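# Insert loose screws head-up into cover's empty holes

## Task

Place each loose screw, head facing up, into an unfilled hole of the cover, so that all nine screws end up standing the same way; then release them.

## Robot and tools

ROBOT AND FRAME. Two arms, left_arm and right_arm, stand facing the table. All printed gripper positions share one scene frame: origin on the table top midway between the arms, +x out over the table, +z up, and left_arm on the +y side. The names left and right do not match image sides. Base roots: left_arm at (-0.043, +0.304, 0) m, quat_wxyz (+1.000, 0, 0, +0.009); right_arm at (+0.045, -0.304, 0) m, quat_wxyz (+1.000, 0, 0, +0.028). The printed hand position can be somewhat wrong, more so when an arm reaches far. Fingers point along the gripper's +z axis and close along its y axis; the reported end_effector_position sits between the pads, roughly 1 cm short of the fingertips. Each gripper also carries a wrist camera mount that can collide.

ROW FORMAT. Every command row holds 14 numbers: 7 for left_arm, then 7 for right_arm, even if one arm stays put. Per arm the order is shoulder, elbow, wrist roll, wrist pitch, waist, wrist yaw, then finger opening. The six joint numbers are absolute target angles in radians (the same values shown under Joint positions), not offsets. Stated ranges: shoulder 0.000 to 3.142, elbow 0.000 to 3.142, wrist roll -2.094 to 2.094, wrist pitch -1.571 to 1.571, waist -2.618 to 3.054, wrist yaw -1.571 to 1.571. True ends may differ by up to 0.036 rad; a target beyond that margin and farther out than the current angle is rejected, and a target past the real end is clipped (reported as "joint sent to its limit"). Opening runs from -1 (closed) to +1 (fully open, 0.094 m pad gap). Optionally append 12 stiffness scales, each 0 to 1, left_arm's six then right_arm's six in the Joint positions order; they persist until changed.

MOTION LIMITS. Each control step the joint target is kept within a lead of the measured angle: waist 0.202, shoulder 0.258, elbow 0.238, wrist pitch 0.573, wrist yaw and roll 0.522 rad. If a step's targets would shift a gripper more than 70 mm, they are scaled back. So distant goals need several actions; check "Joint targets" and resend to finish. To keep a joint still, resend its current Joint targets value.

TOOLS.
execute_actions(actions): a list of actions; each action is a list of 1 to 15 rows, each row applied for one 1/30 s step, the last row held to fill 15 steps. An empty list just returns the current state and images.
move(target, speed, blocking): target is one row as above (absolute angles plus openings, finger values applied at once). All joints travel proportionally so they arrive together; the gripper follows a curve. speed (0.01 to 2 rad/s, default 0.5) caps the joint with the longest travel. Duration is kept between 0.5 and 10 s. It does not avoid obstacles or the other arm. blocking=false returns after 0.5 s while motion continues; then use wait or stop before sending new rows or moves.
wait(seconds): 0 to 10; arms hold their last command; returns early when a running move ends.
stop(): brakes a running move; fingers continue.
zoom_image(camera, region): camera is cam_high, cam_low, cam_left_wrist or cam_right_wrist (each 504x504); region [x0, y0, x1, y1] in pixels from the top-left, at most 504 by 504.
read_manual(section): licence texts only; no motion.
finished_scene(scene): ends the current scene, given its number; irreversible. Only call it once the screws are placed and released and stable.

RESULTS. The state line gives each gripper's position (m) and quat_wxyz. Joint positions and Joint velocities list each arm's joints in row order, then pad gap (m, m/s). Joint targets shows what the joints are currently driven toward. grip_measured shows finger opening on the command scale (each gripper may read up to about 1 mm off). Joint torques are total drive outputs with offsets and noise. Step readings list joint angles at some steps; HELD marks steps where an arm's command was held back. "joint command not followed" means a clearance check altered targets. The move line reports the ending (done, off_target, moving, held, fault), limits=held or limits=none, and each arm's joint farthest from target. MOTOR HOT warns at 75 °C; at 90 °C the arm halts for 10 s, and at 100 °C it goes limp and falls; these appear as OVER-TEMPERATURE FAULT lines.

GRIPPING AND CARE. To hold a screw, command an opening about 0.03 under grip_measured; smaller gaps squeeze harder (up to roughly 50 to 62 N per pad, less on thin parts). Expect occasional tugs on held parts or nudges to loose ones. Do not drop screws, knock anything off the table, slam or press hard, or let the arms strike each other. Faster moves and targets set deeper past a contact hit harder. Avoid holding loads long, which heats motors. The robot keeps its last command between calls.

Each tool is called after "Request:" as a command line: name --argument value for each argument, lists and objects as JSON in quotes; but a table of rows of numbers goes row by row, as --pt "numbers of a row", without its own name.

## Session

Request:
execute_actions --actions '[]'

Scene clock: 0.00 s.
left_arm: end_effector_position=(+0.0032, +0.4343, +0.1187) grip_measured=+1.000 end_effector_quat_wxyz=(-0.009, -0.395, +0.911, +0.115) | right_arm: end_effector_position=(+0.1380, -0.1745, +0.1562) grip_measured=+1.000 end_effector_quat_wxyz=(-0.077, +0.558, +0.748, +0.351)
Joint names: [shoulder, elbow, wrist roll, wrist pitch, waist, wrist yaw]
Joint positions: left_arm=[ 0.91   0.809  0.149 -1.364  0.938 -0.206  0.094] | right_arm=[ 0.455  0.674  1.848 -1.193  0.368 -0.459  0.094]
Joint velocities: left_arm=[ 0.002  0.002 -0.095 -0.051 -0.017 -0.154  0.   ] | right_arm=[ 0.002 -0.017 -0.007  0.037 -0.007 -0.022  0.   ]
Joint torques (N m, as the arm reports them, + toward a larger angle): no reading
Motor temperatures (°C, as the motors report them): left_arm=[24 22 24 24 22 23] | right_arm=[24 20 24 24 24 25]
Joint targets: left_arm=[0.906 0.816 0.148 -1.365 0.938 -0.208] | right_arm=[0.451 0.679 1.846 -1.205 0.368 -0.459]
Joint stiffness scale: left_arm=[1. 1. 1. 1. 1. 1.] | right_arm=[1. 1. 1. 1. 1. 1.]

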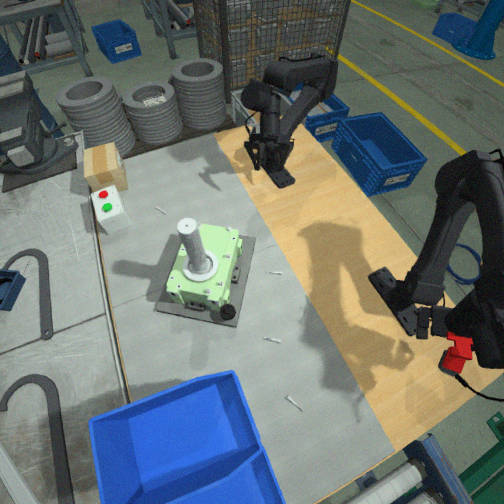

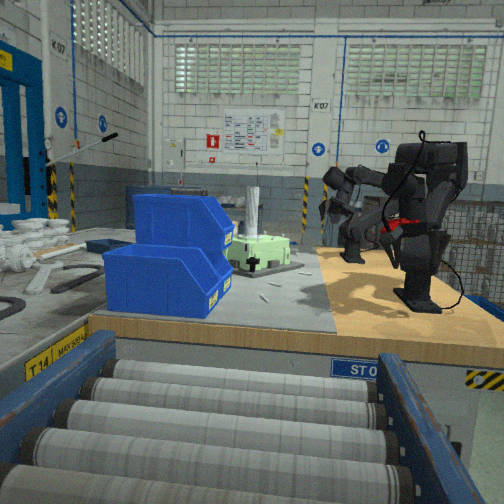

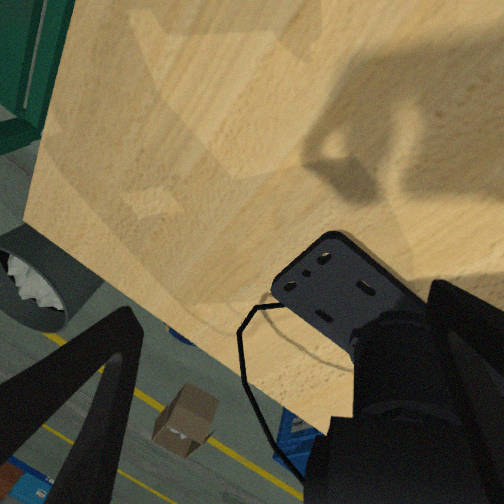

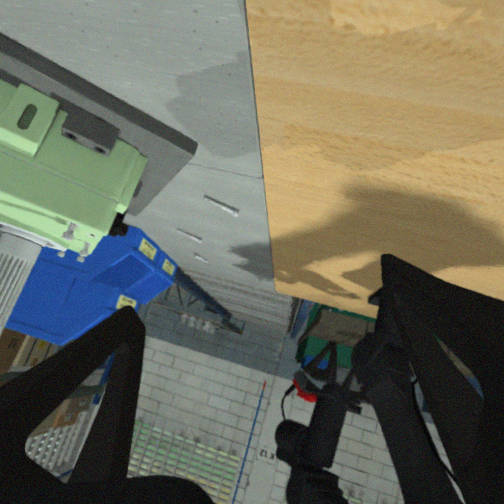

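Request:
zoom_image --camera "cam_high" --region '[130, 190, 330, 420]'

Request:
zoom_image --camera "cam_high" --region '[150, 210, 270, 330]'

Request:
zoom_image --camera "cam_low" --region '[210, 180, 330, 310]'

Region (130, 190, 330, 420) of cam_high's 504x504 image, scaled by 2.191, with more detail than that image has; it fills the left 438 columns of this view, and the rest is white.

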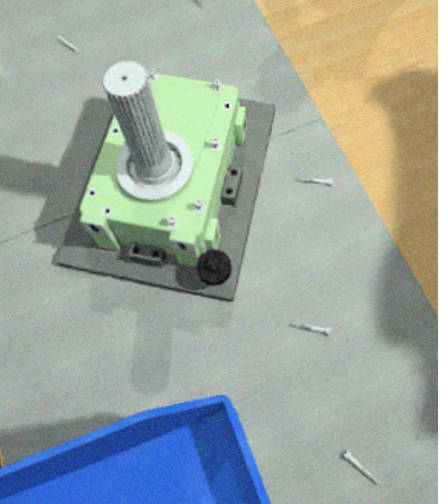

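Region (150, 210, 270, 330) of cam_high's 504x504 image, scaled by 4.200, with more detail than that image has.

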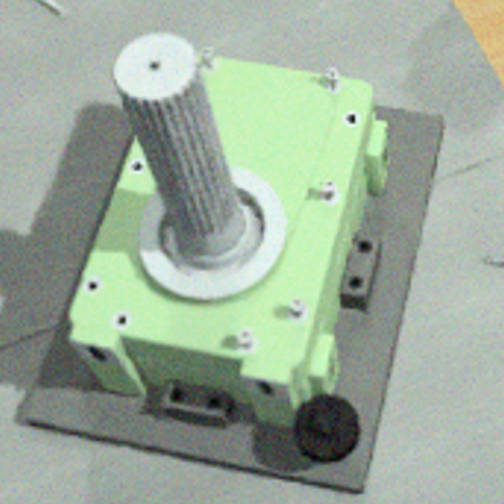

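Region (210, 180, 330, 310) of cam_low's 504x504 image, scaled by 3.877, with more detail than that image has; it fills the left 465 columns of this view, and the rest is white.

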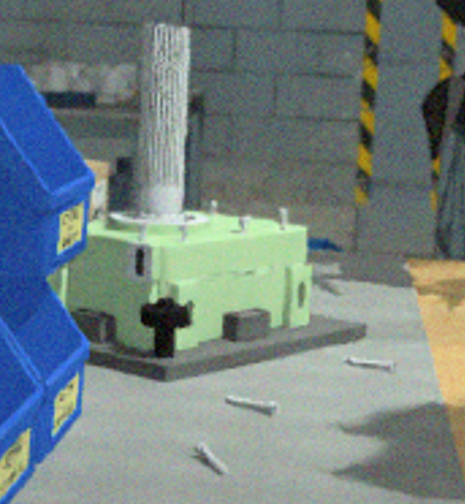

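Request:
move --target '[1.6, 1.7, 0, -1.5, -0.4, 0, 1, 0.451, 0.679, 1.846, -1.205, 0.368, -0.459, 1]' --speed 1.0

Scene clock: 61.97 s.
left_arm: end_effector_position=(+0.2415, +0.1928, +0.2177) grip_measured=+1.000 end_effector_quat_wxyz=(+0.083, +0.192, +0.978, -0.012) | right_arm: end_effector_position=(+0.1380, -0.1745, +0.1562) grip_measured=+1.000 end_effector_quat_wxyz=(-0.077, +0.558, +0.748, +0.351)
Joint names: [shoulder, elbow, wrist roll, wrist pitch, waist, wrist yaw]
Joint positions: left_arm=[ 1.59   1.674  0.009 -1.487 -0.396 -0.006  0.094] | right_arm=[ 0.455  0.674  1.848 -1.193  0.368 -0.459  0.094]
Joint velocities: left_arm=[ 0.002  0.002  0.037 -0.037 -0.012 -0.051  0.   ] | right_arm=[ 0.007 -0.007 -0.037 -0.037 -0.002 -0.037  0.   ]
Joint torques (N m, as the arm reports them, + toward a larger angle): left_arm=[-5.89  7.08 -0.09  0.26 -0.34  0.1 ] | right_arm=[ 2.26  6.44  0.03  1.16 -0.14 -0.2 ]
Motor temperatures (°C, as the motors report them): left_arm=[25 25 24 24 22 23] | right_arm=[24 23 24 25 24 25]
Joint targets: left_arm=[1.600 1.700 0.000 -1.500 -0.400 0.000] | right_arm=[0.451 0.679 1.846 -1.205 0.368 -0.459]
Joint stiffness scale: left_arm=[1. 1. 1. 1. 1. 1.] | right_arm=[1. 1. 1. 1. 1. 1.]
move: off_target (left_arm); limits=none; left_arm: farthest joint: the elbow, 0.026 radians from its target (0.891 radians at the start); right_arm: farthest joint: the wrist pitch, 0.012 radians from its target (0.012 radians at the start)

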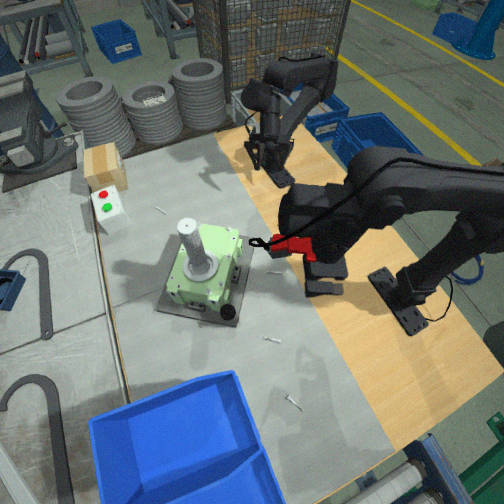

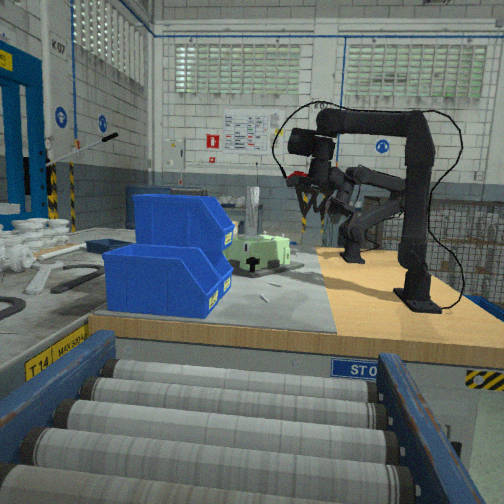

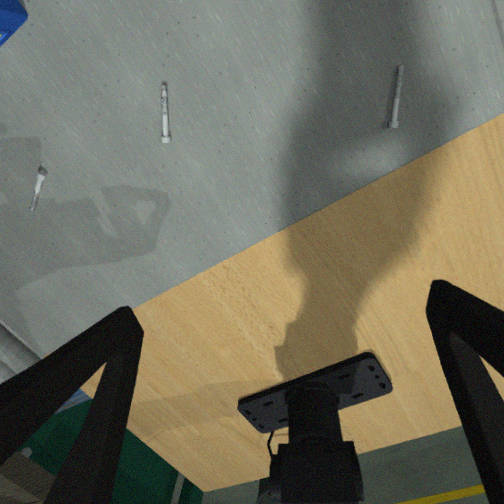

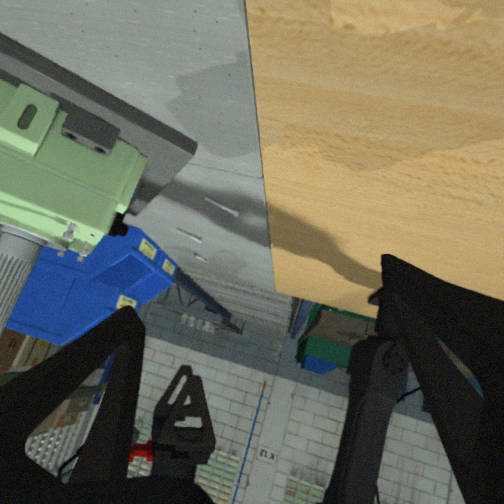

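Request:
move --target '[2.076, 1.85, 0, -1.33, -0.1, 0, 1, 0.451, 0.679, 1.846, -1.205, 0.368, -0.459, 1]' --speed 1.0

Scene clock: 82.17 s.
left_arm: end_effector_position=(+0.3507, +0.2738, +0.0947) grip_measured=+1.000 end_effector_quat_wxyz=(-0.014, +0.044, +0.999, +0.002) | right_arm: end_effector_position=(+0.1380, -0.1745, +0.1562) grip_measured=+1.000 end_effector_quat_wxyz=(-0.077, +0.558, +0.748, +0.351)
Joint names: [shoulder, elbow, wrist roll, wrist pitch, waist, wrist yaw]
Joint positions: left_arm=[ 2.086  1.825  0.009 -1.338 -0.097 -0.004  0.094] | right_arm=[ 0.455  0.674  1.848 -1.193  0.368 -0.459  0.094]
Joint velocities: left_arm=[ 0.012 -0.002  0.037 -0.022  0.017 -0.022  0.   ] | right_arm=[ 0.002 -0.007  0.022  0.037 -0.012 -0.066  0.   ]
Joint torques (N m, as the arm reports them, + toward a larger angle): left_arm=[-12.6    7.06  -0.11   0.14  -0.3    0.07] | right_arm=[ 2.25  6.48  0.04  1.17 -0.12 -0.21]
Motor temperatures (°C, as the motors report them): left_arm=[26 25 24 24 22 23] | right_arm=[24 23 24 26 24 25]
Joint targets: left_arm=[2.076 1.850 0.000 -1.330 -0.100 -0.000] | right_arm=[0.451 0.679 1.846 -1.205 0.368 -0.459]
Joint stiffness scale: left_arm=[1. 1. 1. 1. 1. 1.] | right_arm=[1. 1. 1. 1. 1. 1.]
move: off_target (left_arm); limits=none; left_arm: farthest joint: the elbow, 0.025 radians from its target (0.176 radians at the start); right_arm: farthest joint: the wrist pitch, 0.012 radians from its target (0.012 radians at the start)

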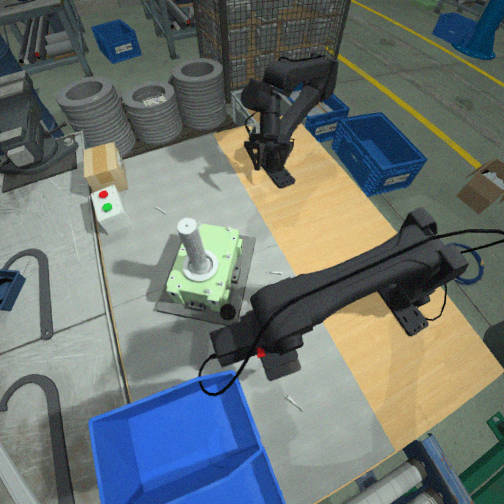

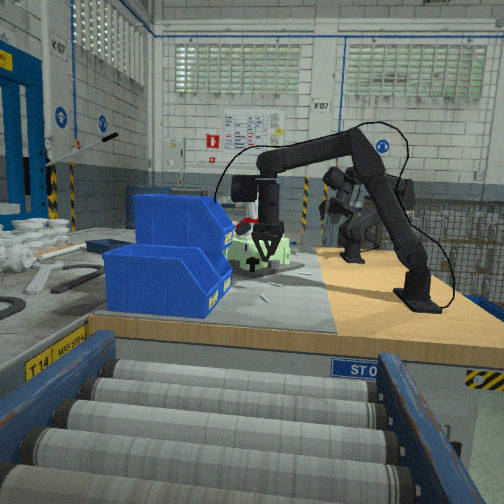

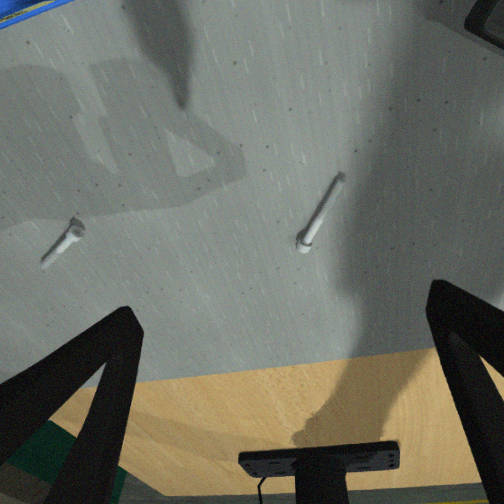

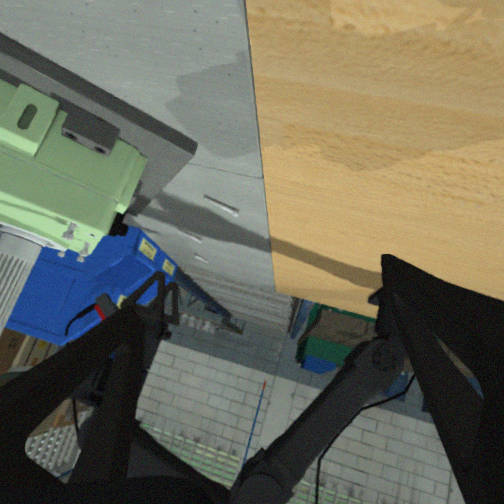

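Request:
move --target '[1.826, 2.035, 0, -1.186, -0.54, 0, 1, 0.451, 0.679, 1.846, -1.205, 0.368, -0.459, 1]' --speed 1.0

Scene clock: 127.23 s.
left_arm: end_effector_position=(+0.3455, +0.0746, +0.2752) grip_measured=+1.000 end_effector_quat_wxyz=(+0.278, +0.257, +0.922, -0.077) | right_arm: end_effector_position=(+0.1380, -0.1745, +0.1562) grip_measured=+1.000 end_effector_quat_wxyz=(-0.077, +0.558, +0.748, +0.351)
Joint names: [shoulder, elbow, wrist roll, wrist pitch, waist, wrist yaw]
Joint positions: left_arm=[ 1.824  2.027  0.009 -1.188 -0.551  0.004  0.094] | right_arm=[ 0.455  0.674  1.848 -1.193  0.368 -0.459  0.094]
Joint velocities: left_arm=[-0.007 -0.007 -0.007 -0.081 -0.002 -0.081  0.   ] | right_arm=[-0.007 -0.022  0.007 -0.007 -0.017  0.081  0.   ]
Joint torques (N m, as the arm reports them, + toward a larger angle): left_arm=[-9.38  6.2  -0.12  0.99  0.76 -0.03] | right_arm=[ 2.18  6.36  0.01  1.15 -0.1  -0.2 ]
Motor temperatures (°C, as the motors report them): left_arm=[33 26 24 24 22 23] | right_arm=[24 23 24 26 24 25]
Joint targets: left_arm=[1.826 2.035 -0.000 -1.186 -0.540 0.000] | right_arm=[0.451 0.679 1.846 -1.205 0.368 -0.459]
Joint stiffness scale: left_arm=[1. 1. 1. 1. 1. 1.] | right_arm=[1. 1. 1. 1. 1. 1.]
move: done; limits=none; left_arm: farthest joint: the waist, 0.011 radians from its target (0.443 radians at the start); right_arm: farthest joint: the wrist pitch, 0.012 radians from its target (0.012 radians at the start)

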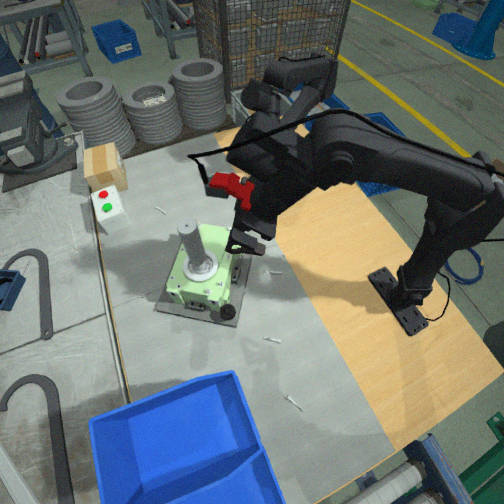

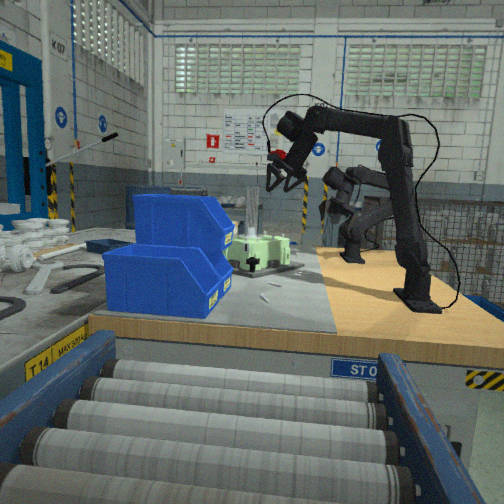

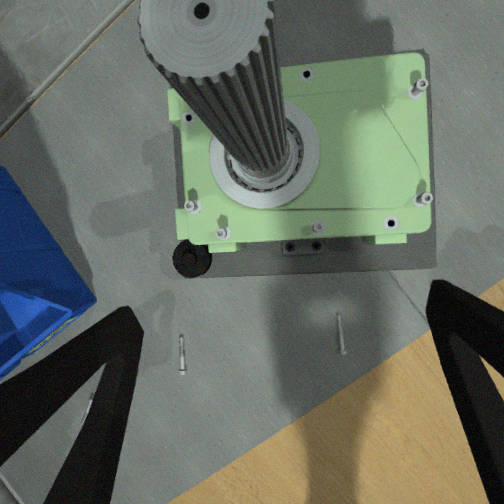

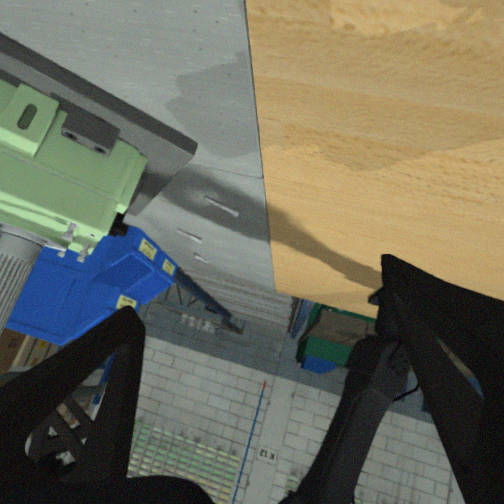

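Request:
move --target '[2.2, 1.84, 1.223, -1.318, 0.1215, -0.398, 1, 0.451, 0.679, 1.846, -1.205, 0.368, -0.459, 1]' --speed 1.0

Scene clock: 231.67 s.
left_arm: end_effector_position=(+0.3473, +0.4298, +0.0675) grip_measured=+1.000 end_effector_quat_wxyz=(-0.157, +0.507, +0.839, +0.122) | right_arm: end_effector_position=(+0.1380, -0.1745, +0.1562) grip_measured=+1.000 end_effector_quat_wxyz=(-0.077, +0.558, +0.748, +0.351)
Joint names: [shoulder, elbow, wrist roll, wrist pitch, waist, wrist yaw]
Joint positions: left_arm=[ 2.203  1.844  1.213 -1.304  0.127 -0.389  0.094] | right_arm=[ 0.455  0.674  1.848 -1.193  0.368 -0.459  0.094]
Joint velocities: left_arm=[ 0.012  0.002 -0.022 -0.007 -0.012 -0.007  0.   ] | right_arm=[ 0.002  0.002 -0.022 -0.037 -0.017  0.022  0.   ]
Joint torques (N m, as the arm reports them, + toward a larger angle): left_arm=[-12.87   4.78   0.1   -0.19  -0.52  -0.34] | right_arm=[ 2.24  6.46  0.02  1.17 -0.06 -0.18]
Motor temperatures (°C, as the motors report them): left_arm=[32 26 24 27 22 23] | right_arm=[24 24 24 27 24 25]
Joint targets: left_arm=[2.200 1.840 1.223 -1.318 0.122 -0.398] | right_arm=[0.451 0.679 1.846 -1.205 0.368 -0.459]
Joint stiffness scale: left_arm=[1. 1. 1. 1. 1. 1.] | right_arm=[1. 1. 1. 1. 1. 1.]
move: done; limits=none; left_arm: farthest joint: the wrist pitch, 0.014 radians from its target (0.130 radians at the start); right_arm: farthest joint: the wrist pitch, 0.012 radians from its target (0.012 radians at the start)

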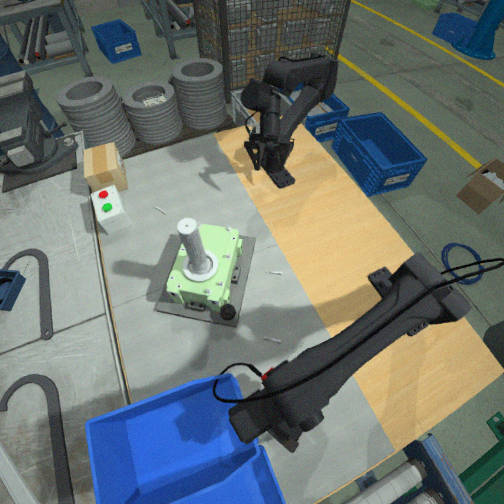

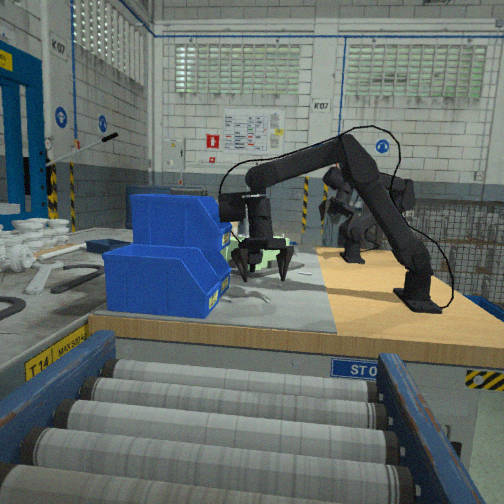

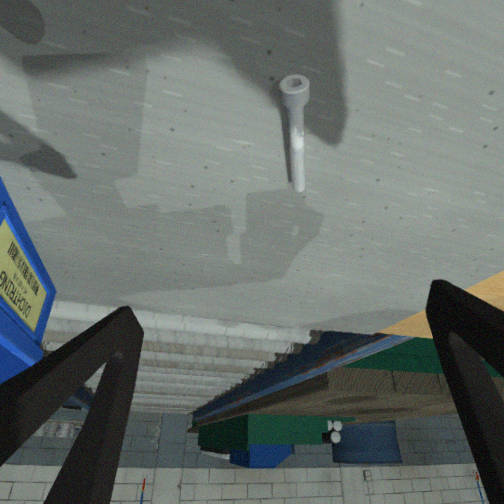

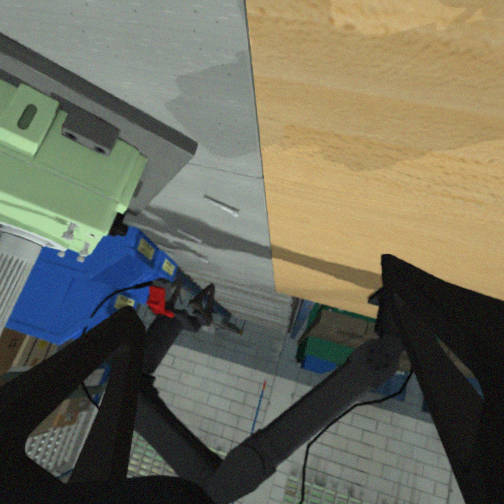

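Request:
zoom_image --camera "cam_low" --region '[100, 150, 320, 330]'

Request:
zoom_image --camera "cam_right_wrist" --region '[0, 200, 280, 420]'

Region (100, 150, 320, 330) of cam_low's 504x504 image, scaled by 2.291, with more detail than that image has; it fills the top 412 rows of this view, and the rest is white.

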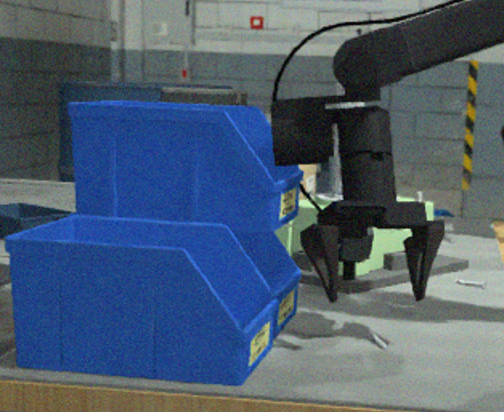

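Region (0, 200, 280, 420) of cam_right_wrist's 504x504 image, scaled by 1.800, with more detail than that image has; it fills the top 396 rows of this view, and the rest is white.

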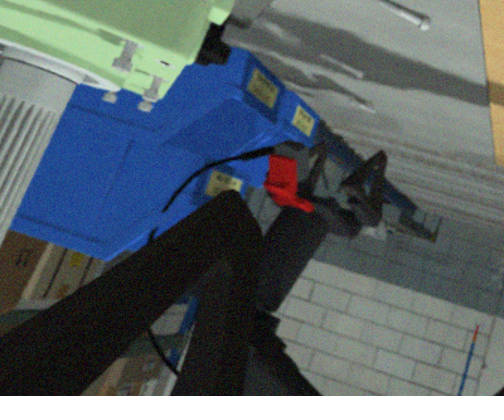

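Request:
move --target '[2.085, 1.716, 1.30, -1.19, 0.174, -0.16, -0.3, 0.451, 0.679, 1.846, -1.205, 0.368, -0.459, 1]' --speed 0.5

Scene clock: 293.57 s.
left_arm: end_effector_position=(+0.3486, +0.4073, +0.0648) grip_measured=-0.297 end_effector_quat_wxyz=(-0.058, +0.524, +0.847, +0.061) | right_arm: end_effector_position=(+0.1380, -0.1745, +0.1562) grip_measured=+1.000 end_effector_quat_wxyz=(-0.077, +0.558, +0.748, +0.351)
Joint names: [shoulder, elbow, wrist roll, wrist pitch, waist, wrist yaw]
Joint positions: left_arm=[ 2.109  1.732  1.29  -1.197  0.165 -0.168  0.033] | right_arm=[ 0.455  0.674  1.848 -1.193  0.368 -0.459  0.094]
Joint velocities: left_arm=[-0.002  0.002 -0.037 -0.037  0.017  0.037  0.001] | right_arm=[ 0.007 -0.002 -0.007 -0.037  0.017  0.007  0.   ]
Joint torques (N m, as the arm reports them, + toward a larger angle): left_arm=[-14.08   4.16   0.08   0.17   0.74  -0.01] | right_arm=[ 2.18  6.44  0.01  1.16 -0.11 -0.19]
Motor temperatures (°C, as the motors report them): left_arm=[37 25 24 25 22 23] | right_arm=[24 24 24 27 24 25]
Joint targets: left_arm=[2.085 1.716 1.300 -1.190 0.174 -0.160] | right_arm=[0.451 0.679 1.846 -1.205 0.368 -0.459]
Joint stiffness scale: left_arm=[1. 1. 1. 1. 1. 1.] | right_arm=[1. 1. 1. 1. 1. 1.]
move: off_target (left_arm); limits=none; left_arm: farthest joint: the shoulder, 0.024 radians from its target (0.118 radians at the start); right_arm: farthest joint: the wrist pitch, 0.012 radians from its target (0.012 radians at the start)

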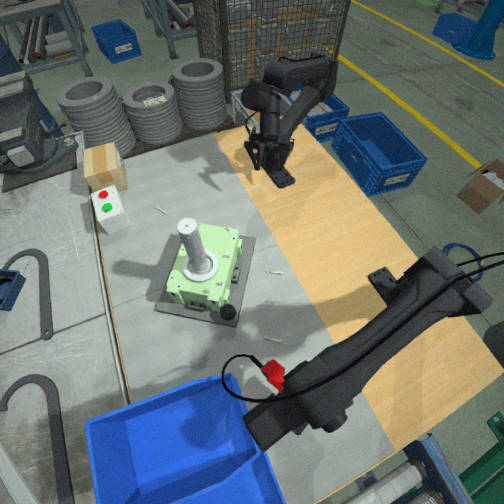

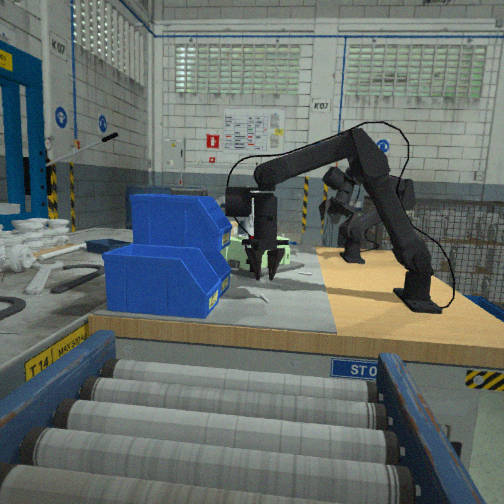

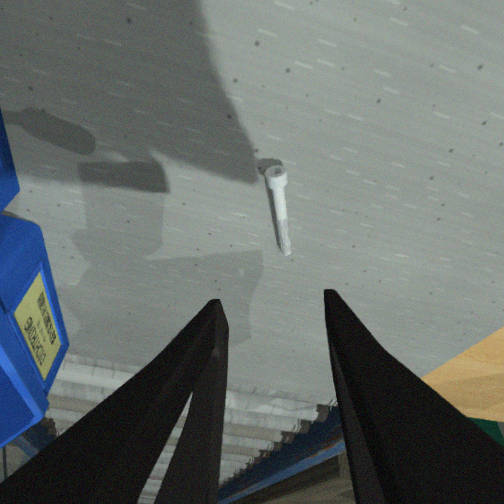

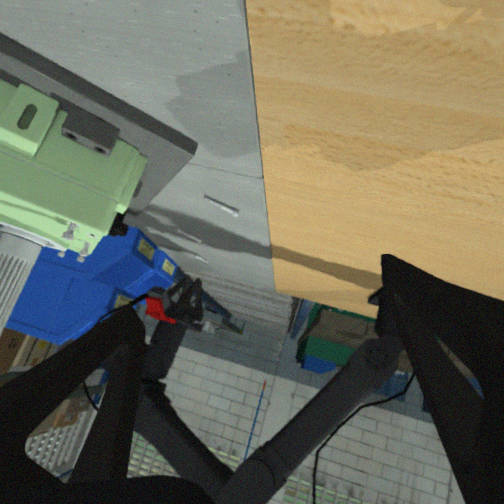

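Request:
move --target '[2.025, 1.495, 1.31, -0.937, 0.178, -0.16, -0.3, 0.451, 0.679, 1.846, -1.205, 0.368, -0.459, 1]' --speed 0.4

Scene clock: 308.70 s.
left_arm: end_effector_position=(+0.3467, +0.4069, +0.0306) grip_measured=-0.297 end_effector_quat_wxyz=(-0.028, +0.526, +0.846, +0.088) | right_arm: end_effector_position=(+0.1380, -0.1745, +0.1562) grip_measured=+1.000 end_effector_quat_wxyz=(-0.077, +0.558, +0.748, +0.351)
Joint names: [shoulder, elbow, wrist roll, wrist pitch, waist, wrist yaw]
Joint positions: left_arm=[ 2.055  1.506  1.302 -0.944  0.165 -0.168  0.033] | right_arm=[ 0.455  0.674  1.848 -1.193  0.368 -0.459  0.094]
Joint velocities: left_arm=[ 0.012 -0.012  0.051 -0.007  0.012  0.007 -0.   ] | right_arm=[-0.012 -0.007 -0.007  0.081  0.017 -0.007  0.   ]
Joint torques (N m, as the arm reports them, + toward a larger angle): left_arm=[-14.04   4.39   0.09   0.29   1.05   0.01] | right_arm=[ 2.15  6.37  0.01  1.15 -0.02 -0.2 ]
Motor temperatures (°C, as the motors report them): left_arm=[38 25 24 25 22 23] | right_arm=[24 24 24 27 24 25]
Joint targets: left_arm=[2.025 1.495 1.310 -0.937 0.178 -0.160] | right_arm=[0.451 0.679 1.846 -1.205 0.368 -0.459]
Joint stiffness scale: left_arm=[1. 1. 1. 1. 1. 1.] | right_arm=[1. 1. 1. 1. 1. 1.]
move: off_target (left_arm); limits=none; left_arm: farthest joint: the shoulder, 0.030 radians from its target (0.084 radians at the start); right_arm: farthest joint: the wrist pitch, 0.012 radians from its target (0.012 radians at the start)

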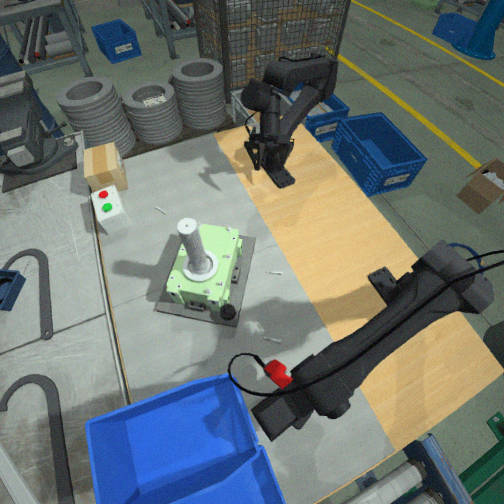

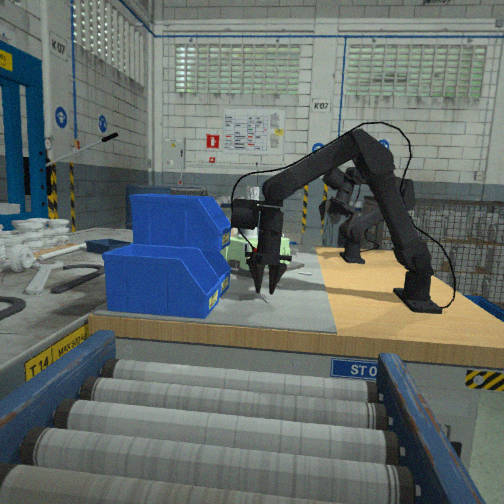

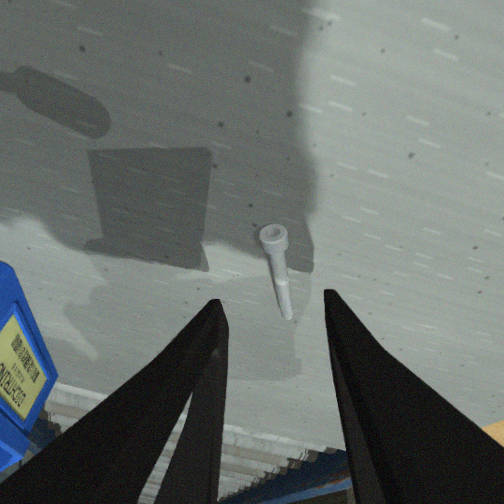

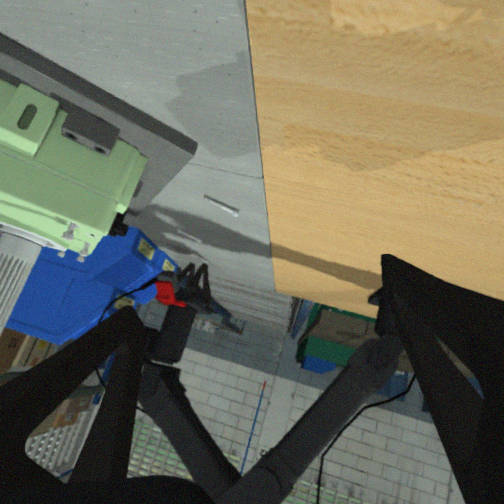

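Request:
move --target '[2.07, 1.462, 1.31, -0.88, 0.178, -0.16, -0.3, 0.451, 0.679, 1.846, -1.205, 0.368, -0.459, 1]' --speed 0.15

Scene clock: 319.50 s.
left_arm: end_effector_position=(+0.3500, +0.4075, +0.0233) grip_measured=-0.297 end_effector_quat_wxyz=(-0.019, +0.525, +0.846, +0.096) | right_arm: end_effector_position=(+0.1380, -0.1745, +0.1562) grip_measured=+1.000 end_effector_quat_wxyz=(-0.077, +0.558, +0.748, +0.351)
Joint names: [shoulder, elbow, wrist roll, wrist pitch, waist, wrist yaw]
Joint positions: left_arm=[ 2.055  1.473  1.302 -0.887  0.165 -0.168  0.033] | right_arm=[ 0.455  0.674  1.848 -1.193  0.368 -0.459  0.094]
Joint velocities: left_arm=[ 0.012 -0.007  0.007 -0.022  0.002 -0.051 -0.001] | right_arm=[ 0.007  0.002 -0.022 -0.037 -0.007 -0.051  0.   ]
Joint torques (N m, as the arm reports them, + toward a larger angle): left_arm=[-9.99  4.38  0.08  0.33  1.06  0.01] | right_arm=[ 2.2   6.3   0.    1.16 -0.03 -0.19]
Motor temperatures (°C, as the motors report them): left_arm=[39 25 24 25 22 23] | right_arm=[24 24 24 27 24 25]
Joint targets: left_arm=[2.070 1.462 1.310 -0.880 0.178 -0.160] | right_arm=[0.451 0.679 1.846 -1.205 0.368 -0.459]
Joint stiffness scale: left_arm=[1. 1. 1. 1. 1. 1.] | right_arm=[1. 1. 1. 1. 1. 1.]
move: done; limits=none; left_arm: farthest joint: the shoulder, 0.015 radians from its target (0.015 radians at the start); right_arm: farthest joint: the wrist pitch, 0.012 radians from its target (0.012 radians at the start)

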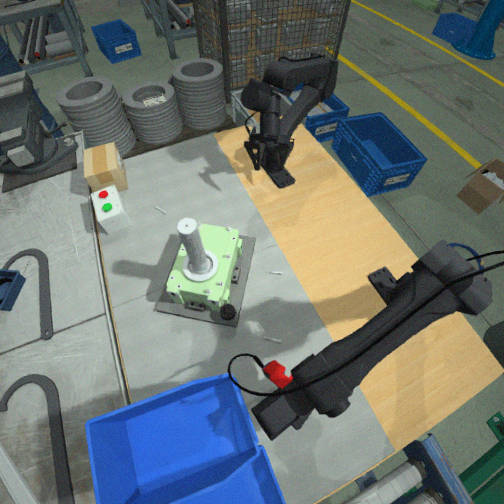

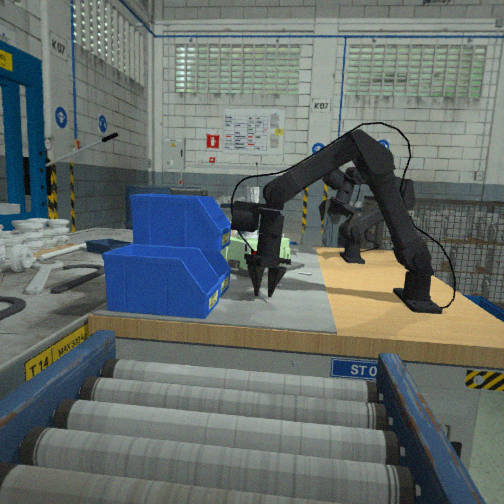

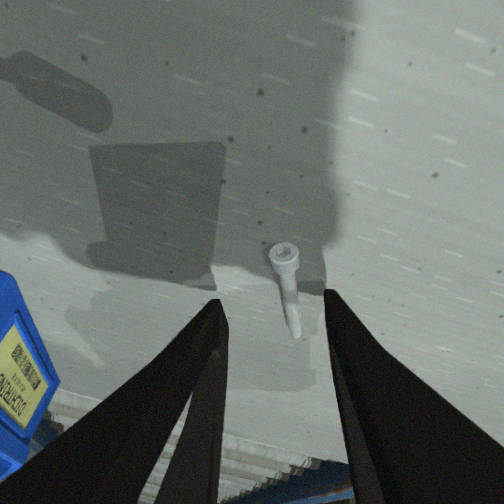

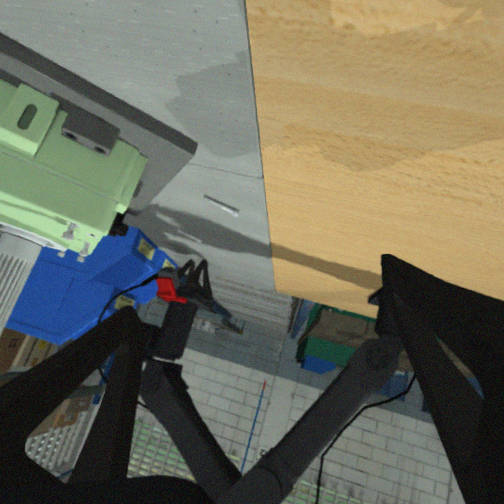

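Request:
move --target '[2.094, 1.462, 1.31, -0.88, 0.178, -0.16, -0.3, 0.451, 0.679, 1.846, -1.205, 0.368, -0.459, 1]' --speed 0.05

Scene clock: 325.27 s.
left_arm: end_effector_position=(+0.3489, +0.4073, +0.0174) grip_measured=-0.297 end_effector_quat_wxyz=(-0.024, +0.525, +0.846, +0.091) | right_arm: end_effector_position=(+0.1380, -0.1745, +0.1562) grip_measured=+1.000 end_effector_quat_wxyz=(-0.077, +0.558, +0.748, +0.351)
Joint names: [shoulder, elbow, wrist roll, wrist pitch, waist, wrist yaw]
Joint positions: left_arm=[ 2.07   1.473  1.302 -0.886  0.165 -0.167  0.033] | right_arm=[ 0.455  0.674  1.848 -1.193  0.368 -0.459  0.094]
Joint velocities: left_arm=[ 0.012 -0.002 -0.022 -0.022  0.022 -0.125 -0.001] | right_arm=[-0.012 -0.012 -0.022  0.037 -0.012 -0.007  0.   ]
Joint torques (N m, as the arm reports them, + toward a larger angle): left_arm=[-9.17  4.39  0.08  0.3   1.07  0.01] | right_arm=[ 2.22  6.36 -0.01  1.18 -0.08 -0.19]
Motor temperatures (°C, as the motors report them): left_arm=[37 25 24 26 22 23] | right_arm=[24 24 24 27 24 25]
Joint targets: left_arm=[2.094 1.462 1.310 -0.880 0.178 -0.160] | right_arm=[0.451 0.679 1.846 -1.205 0.368 -0.459]
Joint stiffness scale: left_arm=[1. 1. 1. 1. 1. 1.] | right_arm=[1. 1. 1. 1. 1. 1.]
move: off_target (left_arm); limits=none; left_arm: farthest joint: the shoulder, 0.024 radians from its target (0.039 radians at the start); right_arm: farthest joint: the wrist pitch, 0.012 radians from its target (0.012 radians at the start)

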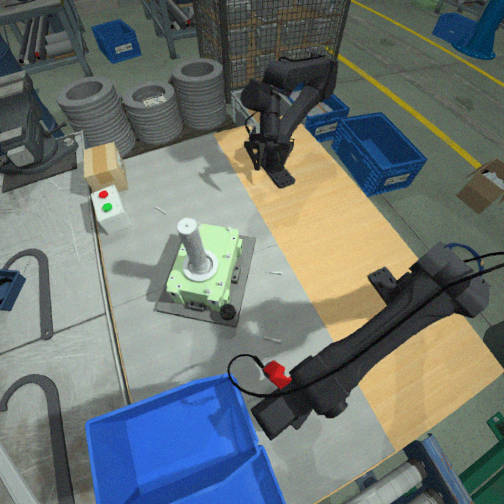

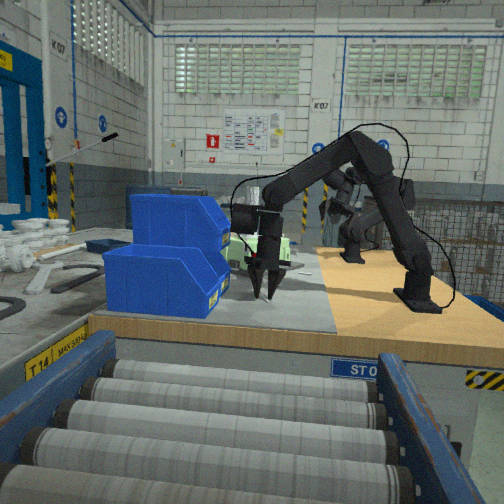

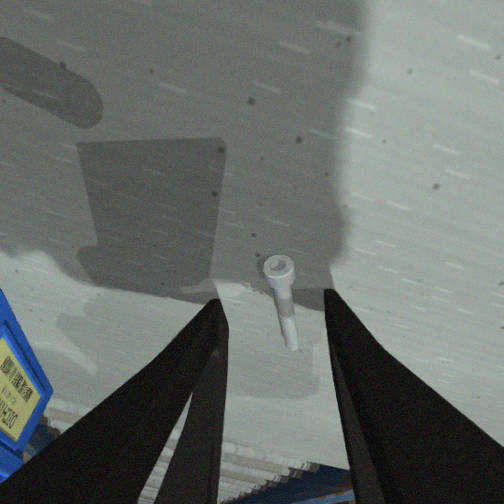

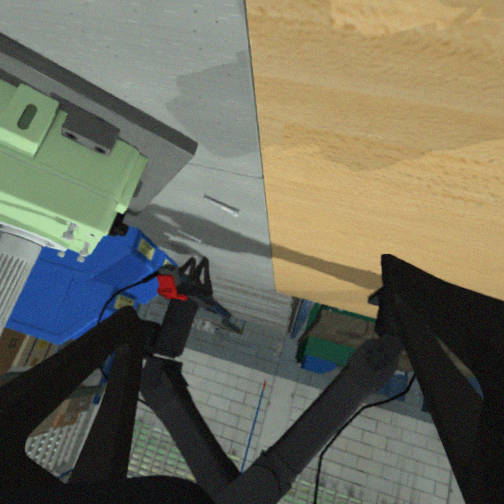

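Request:
zoom_image --camera "cam_low" --region '[230, 250, 310, 310]'

Request:
zoom_image --camera "cam_left_wrist" --region '[180, 230, 380, 400]'

Region (230, 250, 310, 310) of cam_low's 504x504 image, scaled by 6.300, with more detail than that image has; it fills the top 378 rows of this view, and the rest is white.

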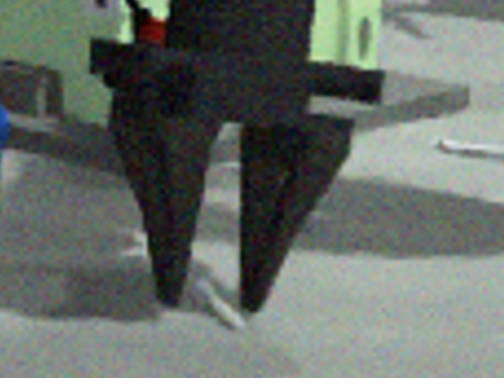

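Region (180, 230, 380, 400) of cam_left_wrist's 504x504 image, scaled by 2.520, with more detail than that image has; it fills the top 428 rows of this view, and the rest is white.

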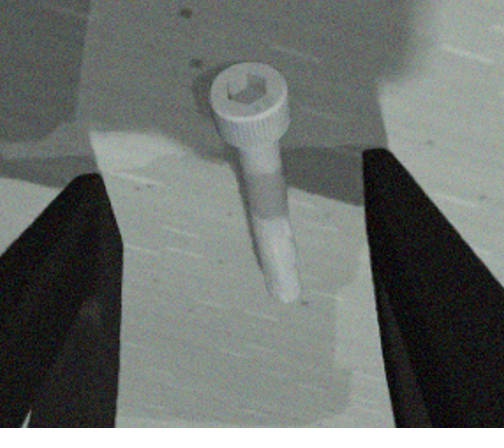

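Request:
move --target '[2.098, 1.462, 1.31, -0.88, 0.178, -0.16, -0.7, 0.451, 0.679, 1.846, -1.205, 0.368, -0.459, 1]' --speed 0.03

Request:
zoom_image --camera "cam_left_wrist" --region '[180, 230, 380, 400]'

Scene clock: 346.83 s.
left_arm: end_effector_position=(+0.3488, +0.4072, +0.0164) grip_measured=-0.697 end_effector_quat_wxyz=(-0.025, +0.525, +0.846, +0.091) | right_arm: end_effector_position=(+0.1380, -0.1745, +0.1562) grip_measured=+1.000 end_effector_quat_wxyz=(-0.077, +0.558, +0.748, +0.351)
Joint names: [shoulder, elbow, wrist roll, wrist pitch, waist, wrist yaw]
Joint positions: left_arm=[ 2.073  1.473  1.302 -0.885  0.165 -0.167  0.014] | right_arm=[ 0.455  0.674  1.848 -1.193  0.368 -0.459  0.094]
Joint velocities: left_arm=[ 0.002 -0.007 -0.022 -0.051 -0.012 -0.037 -0.001] | right_arm=[ 0.002 -0.022 -0.022 -0.007 -0.002 -0.022  0.   ]
Joint torques (N m, as the arm reports them, + toward a larger angle): left_arm=[-9.15  4.3   0.08  0.29  1.01  0.  ] | right_arm=[ 2.18  6.25  0.    1.18 -0.1  -0.22]
Motor temperatures (°C, as the motors report them): left_arm=[35 25 24 25 22 23] | right_arm=[24 25 24 27 24 25]
Joint targets: left_arm=[2.098 1.462 1.310 -0.880 0.178 -0.160] | right_arm=[0.451 0.679 1.846 -1.205 0.368 -0.459]
Joint stiffness scale: left_arm=[1. 1. 1. 1. 1. 1.] | right_arm=[1. 1. 1. 1. 1. 1.]
move: off_target (left_arm); limits=none; left_arm: farthest joint: the shoulder, 0.025 radians from its target (0.028 radians at the start); right_arm: farthest joint: the wrist pitch, 0.012 radians from its target (0.012 radians at the start)

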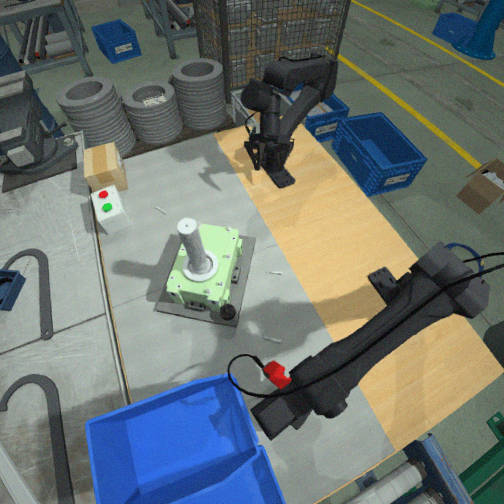

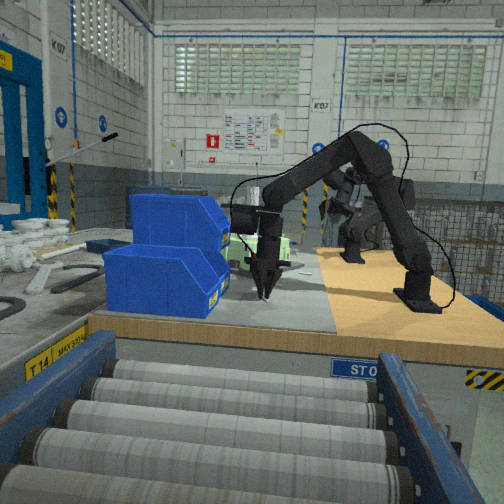

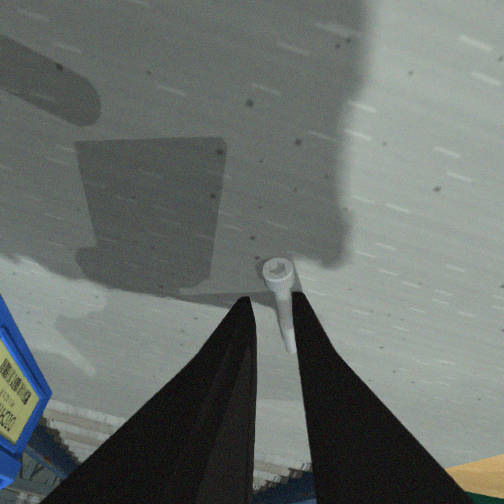

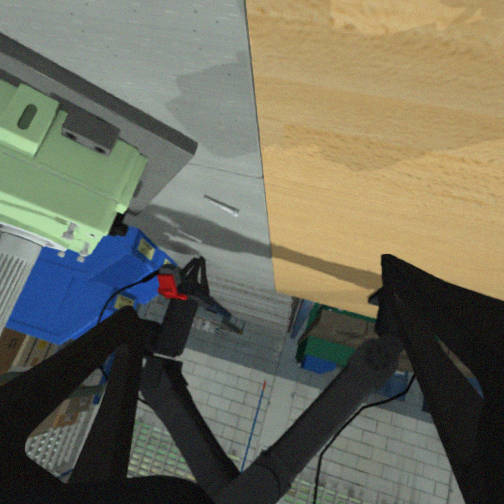

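Region (180, 230, 380, 400) of cam_left_wrist's 504x504 image, scaled by 2.520, with more detail than that image has; it fills the top 428 rows of this view, and the rest is white.

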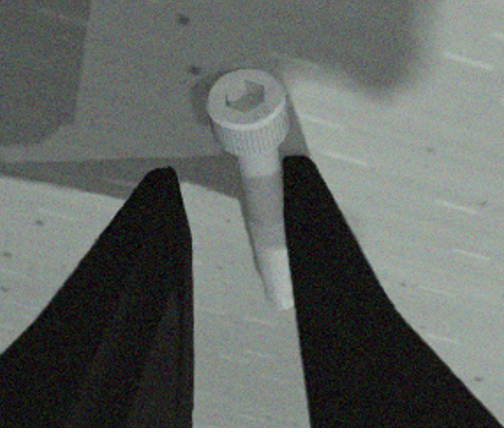

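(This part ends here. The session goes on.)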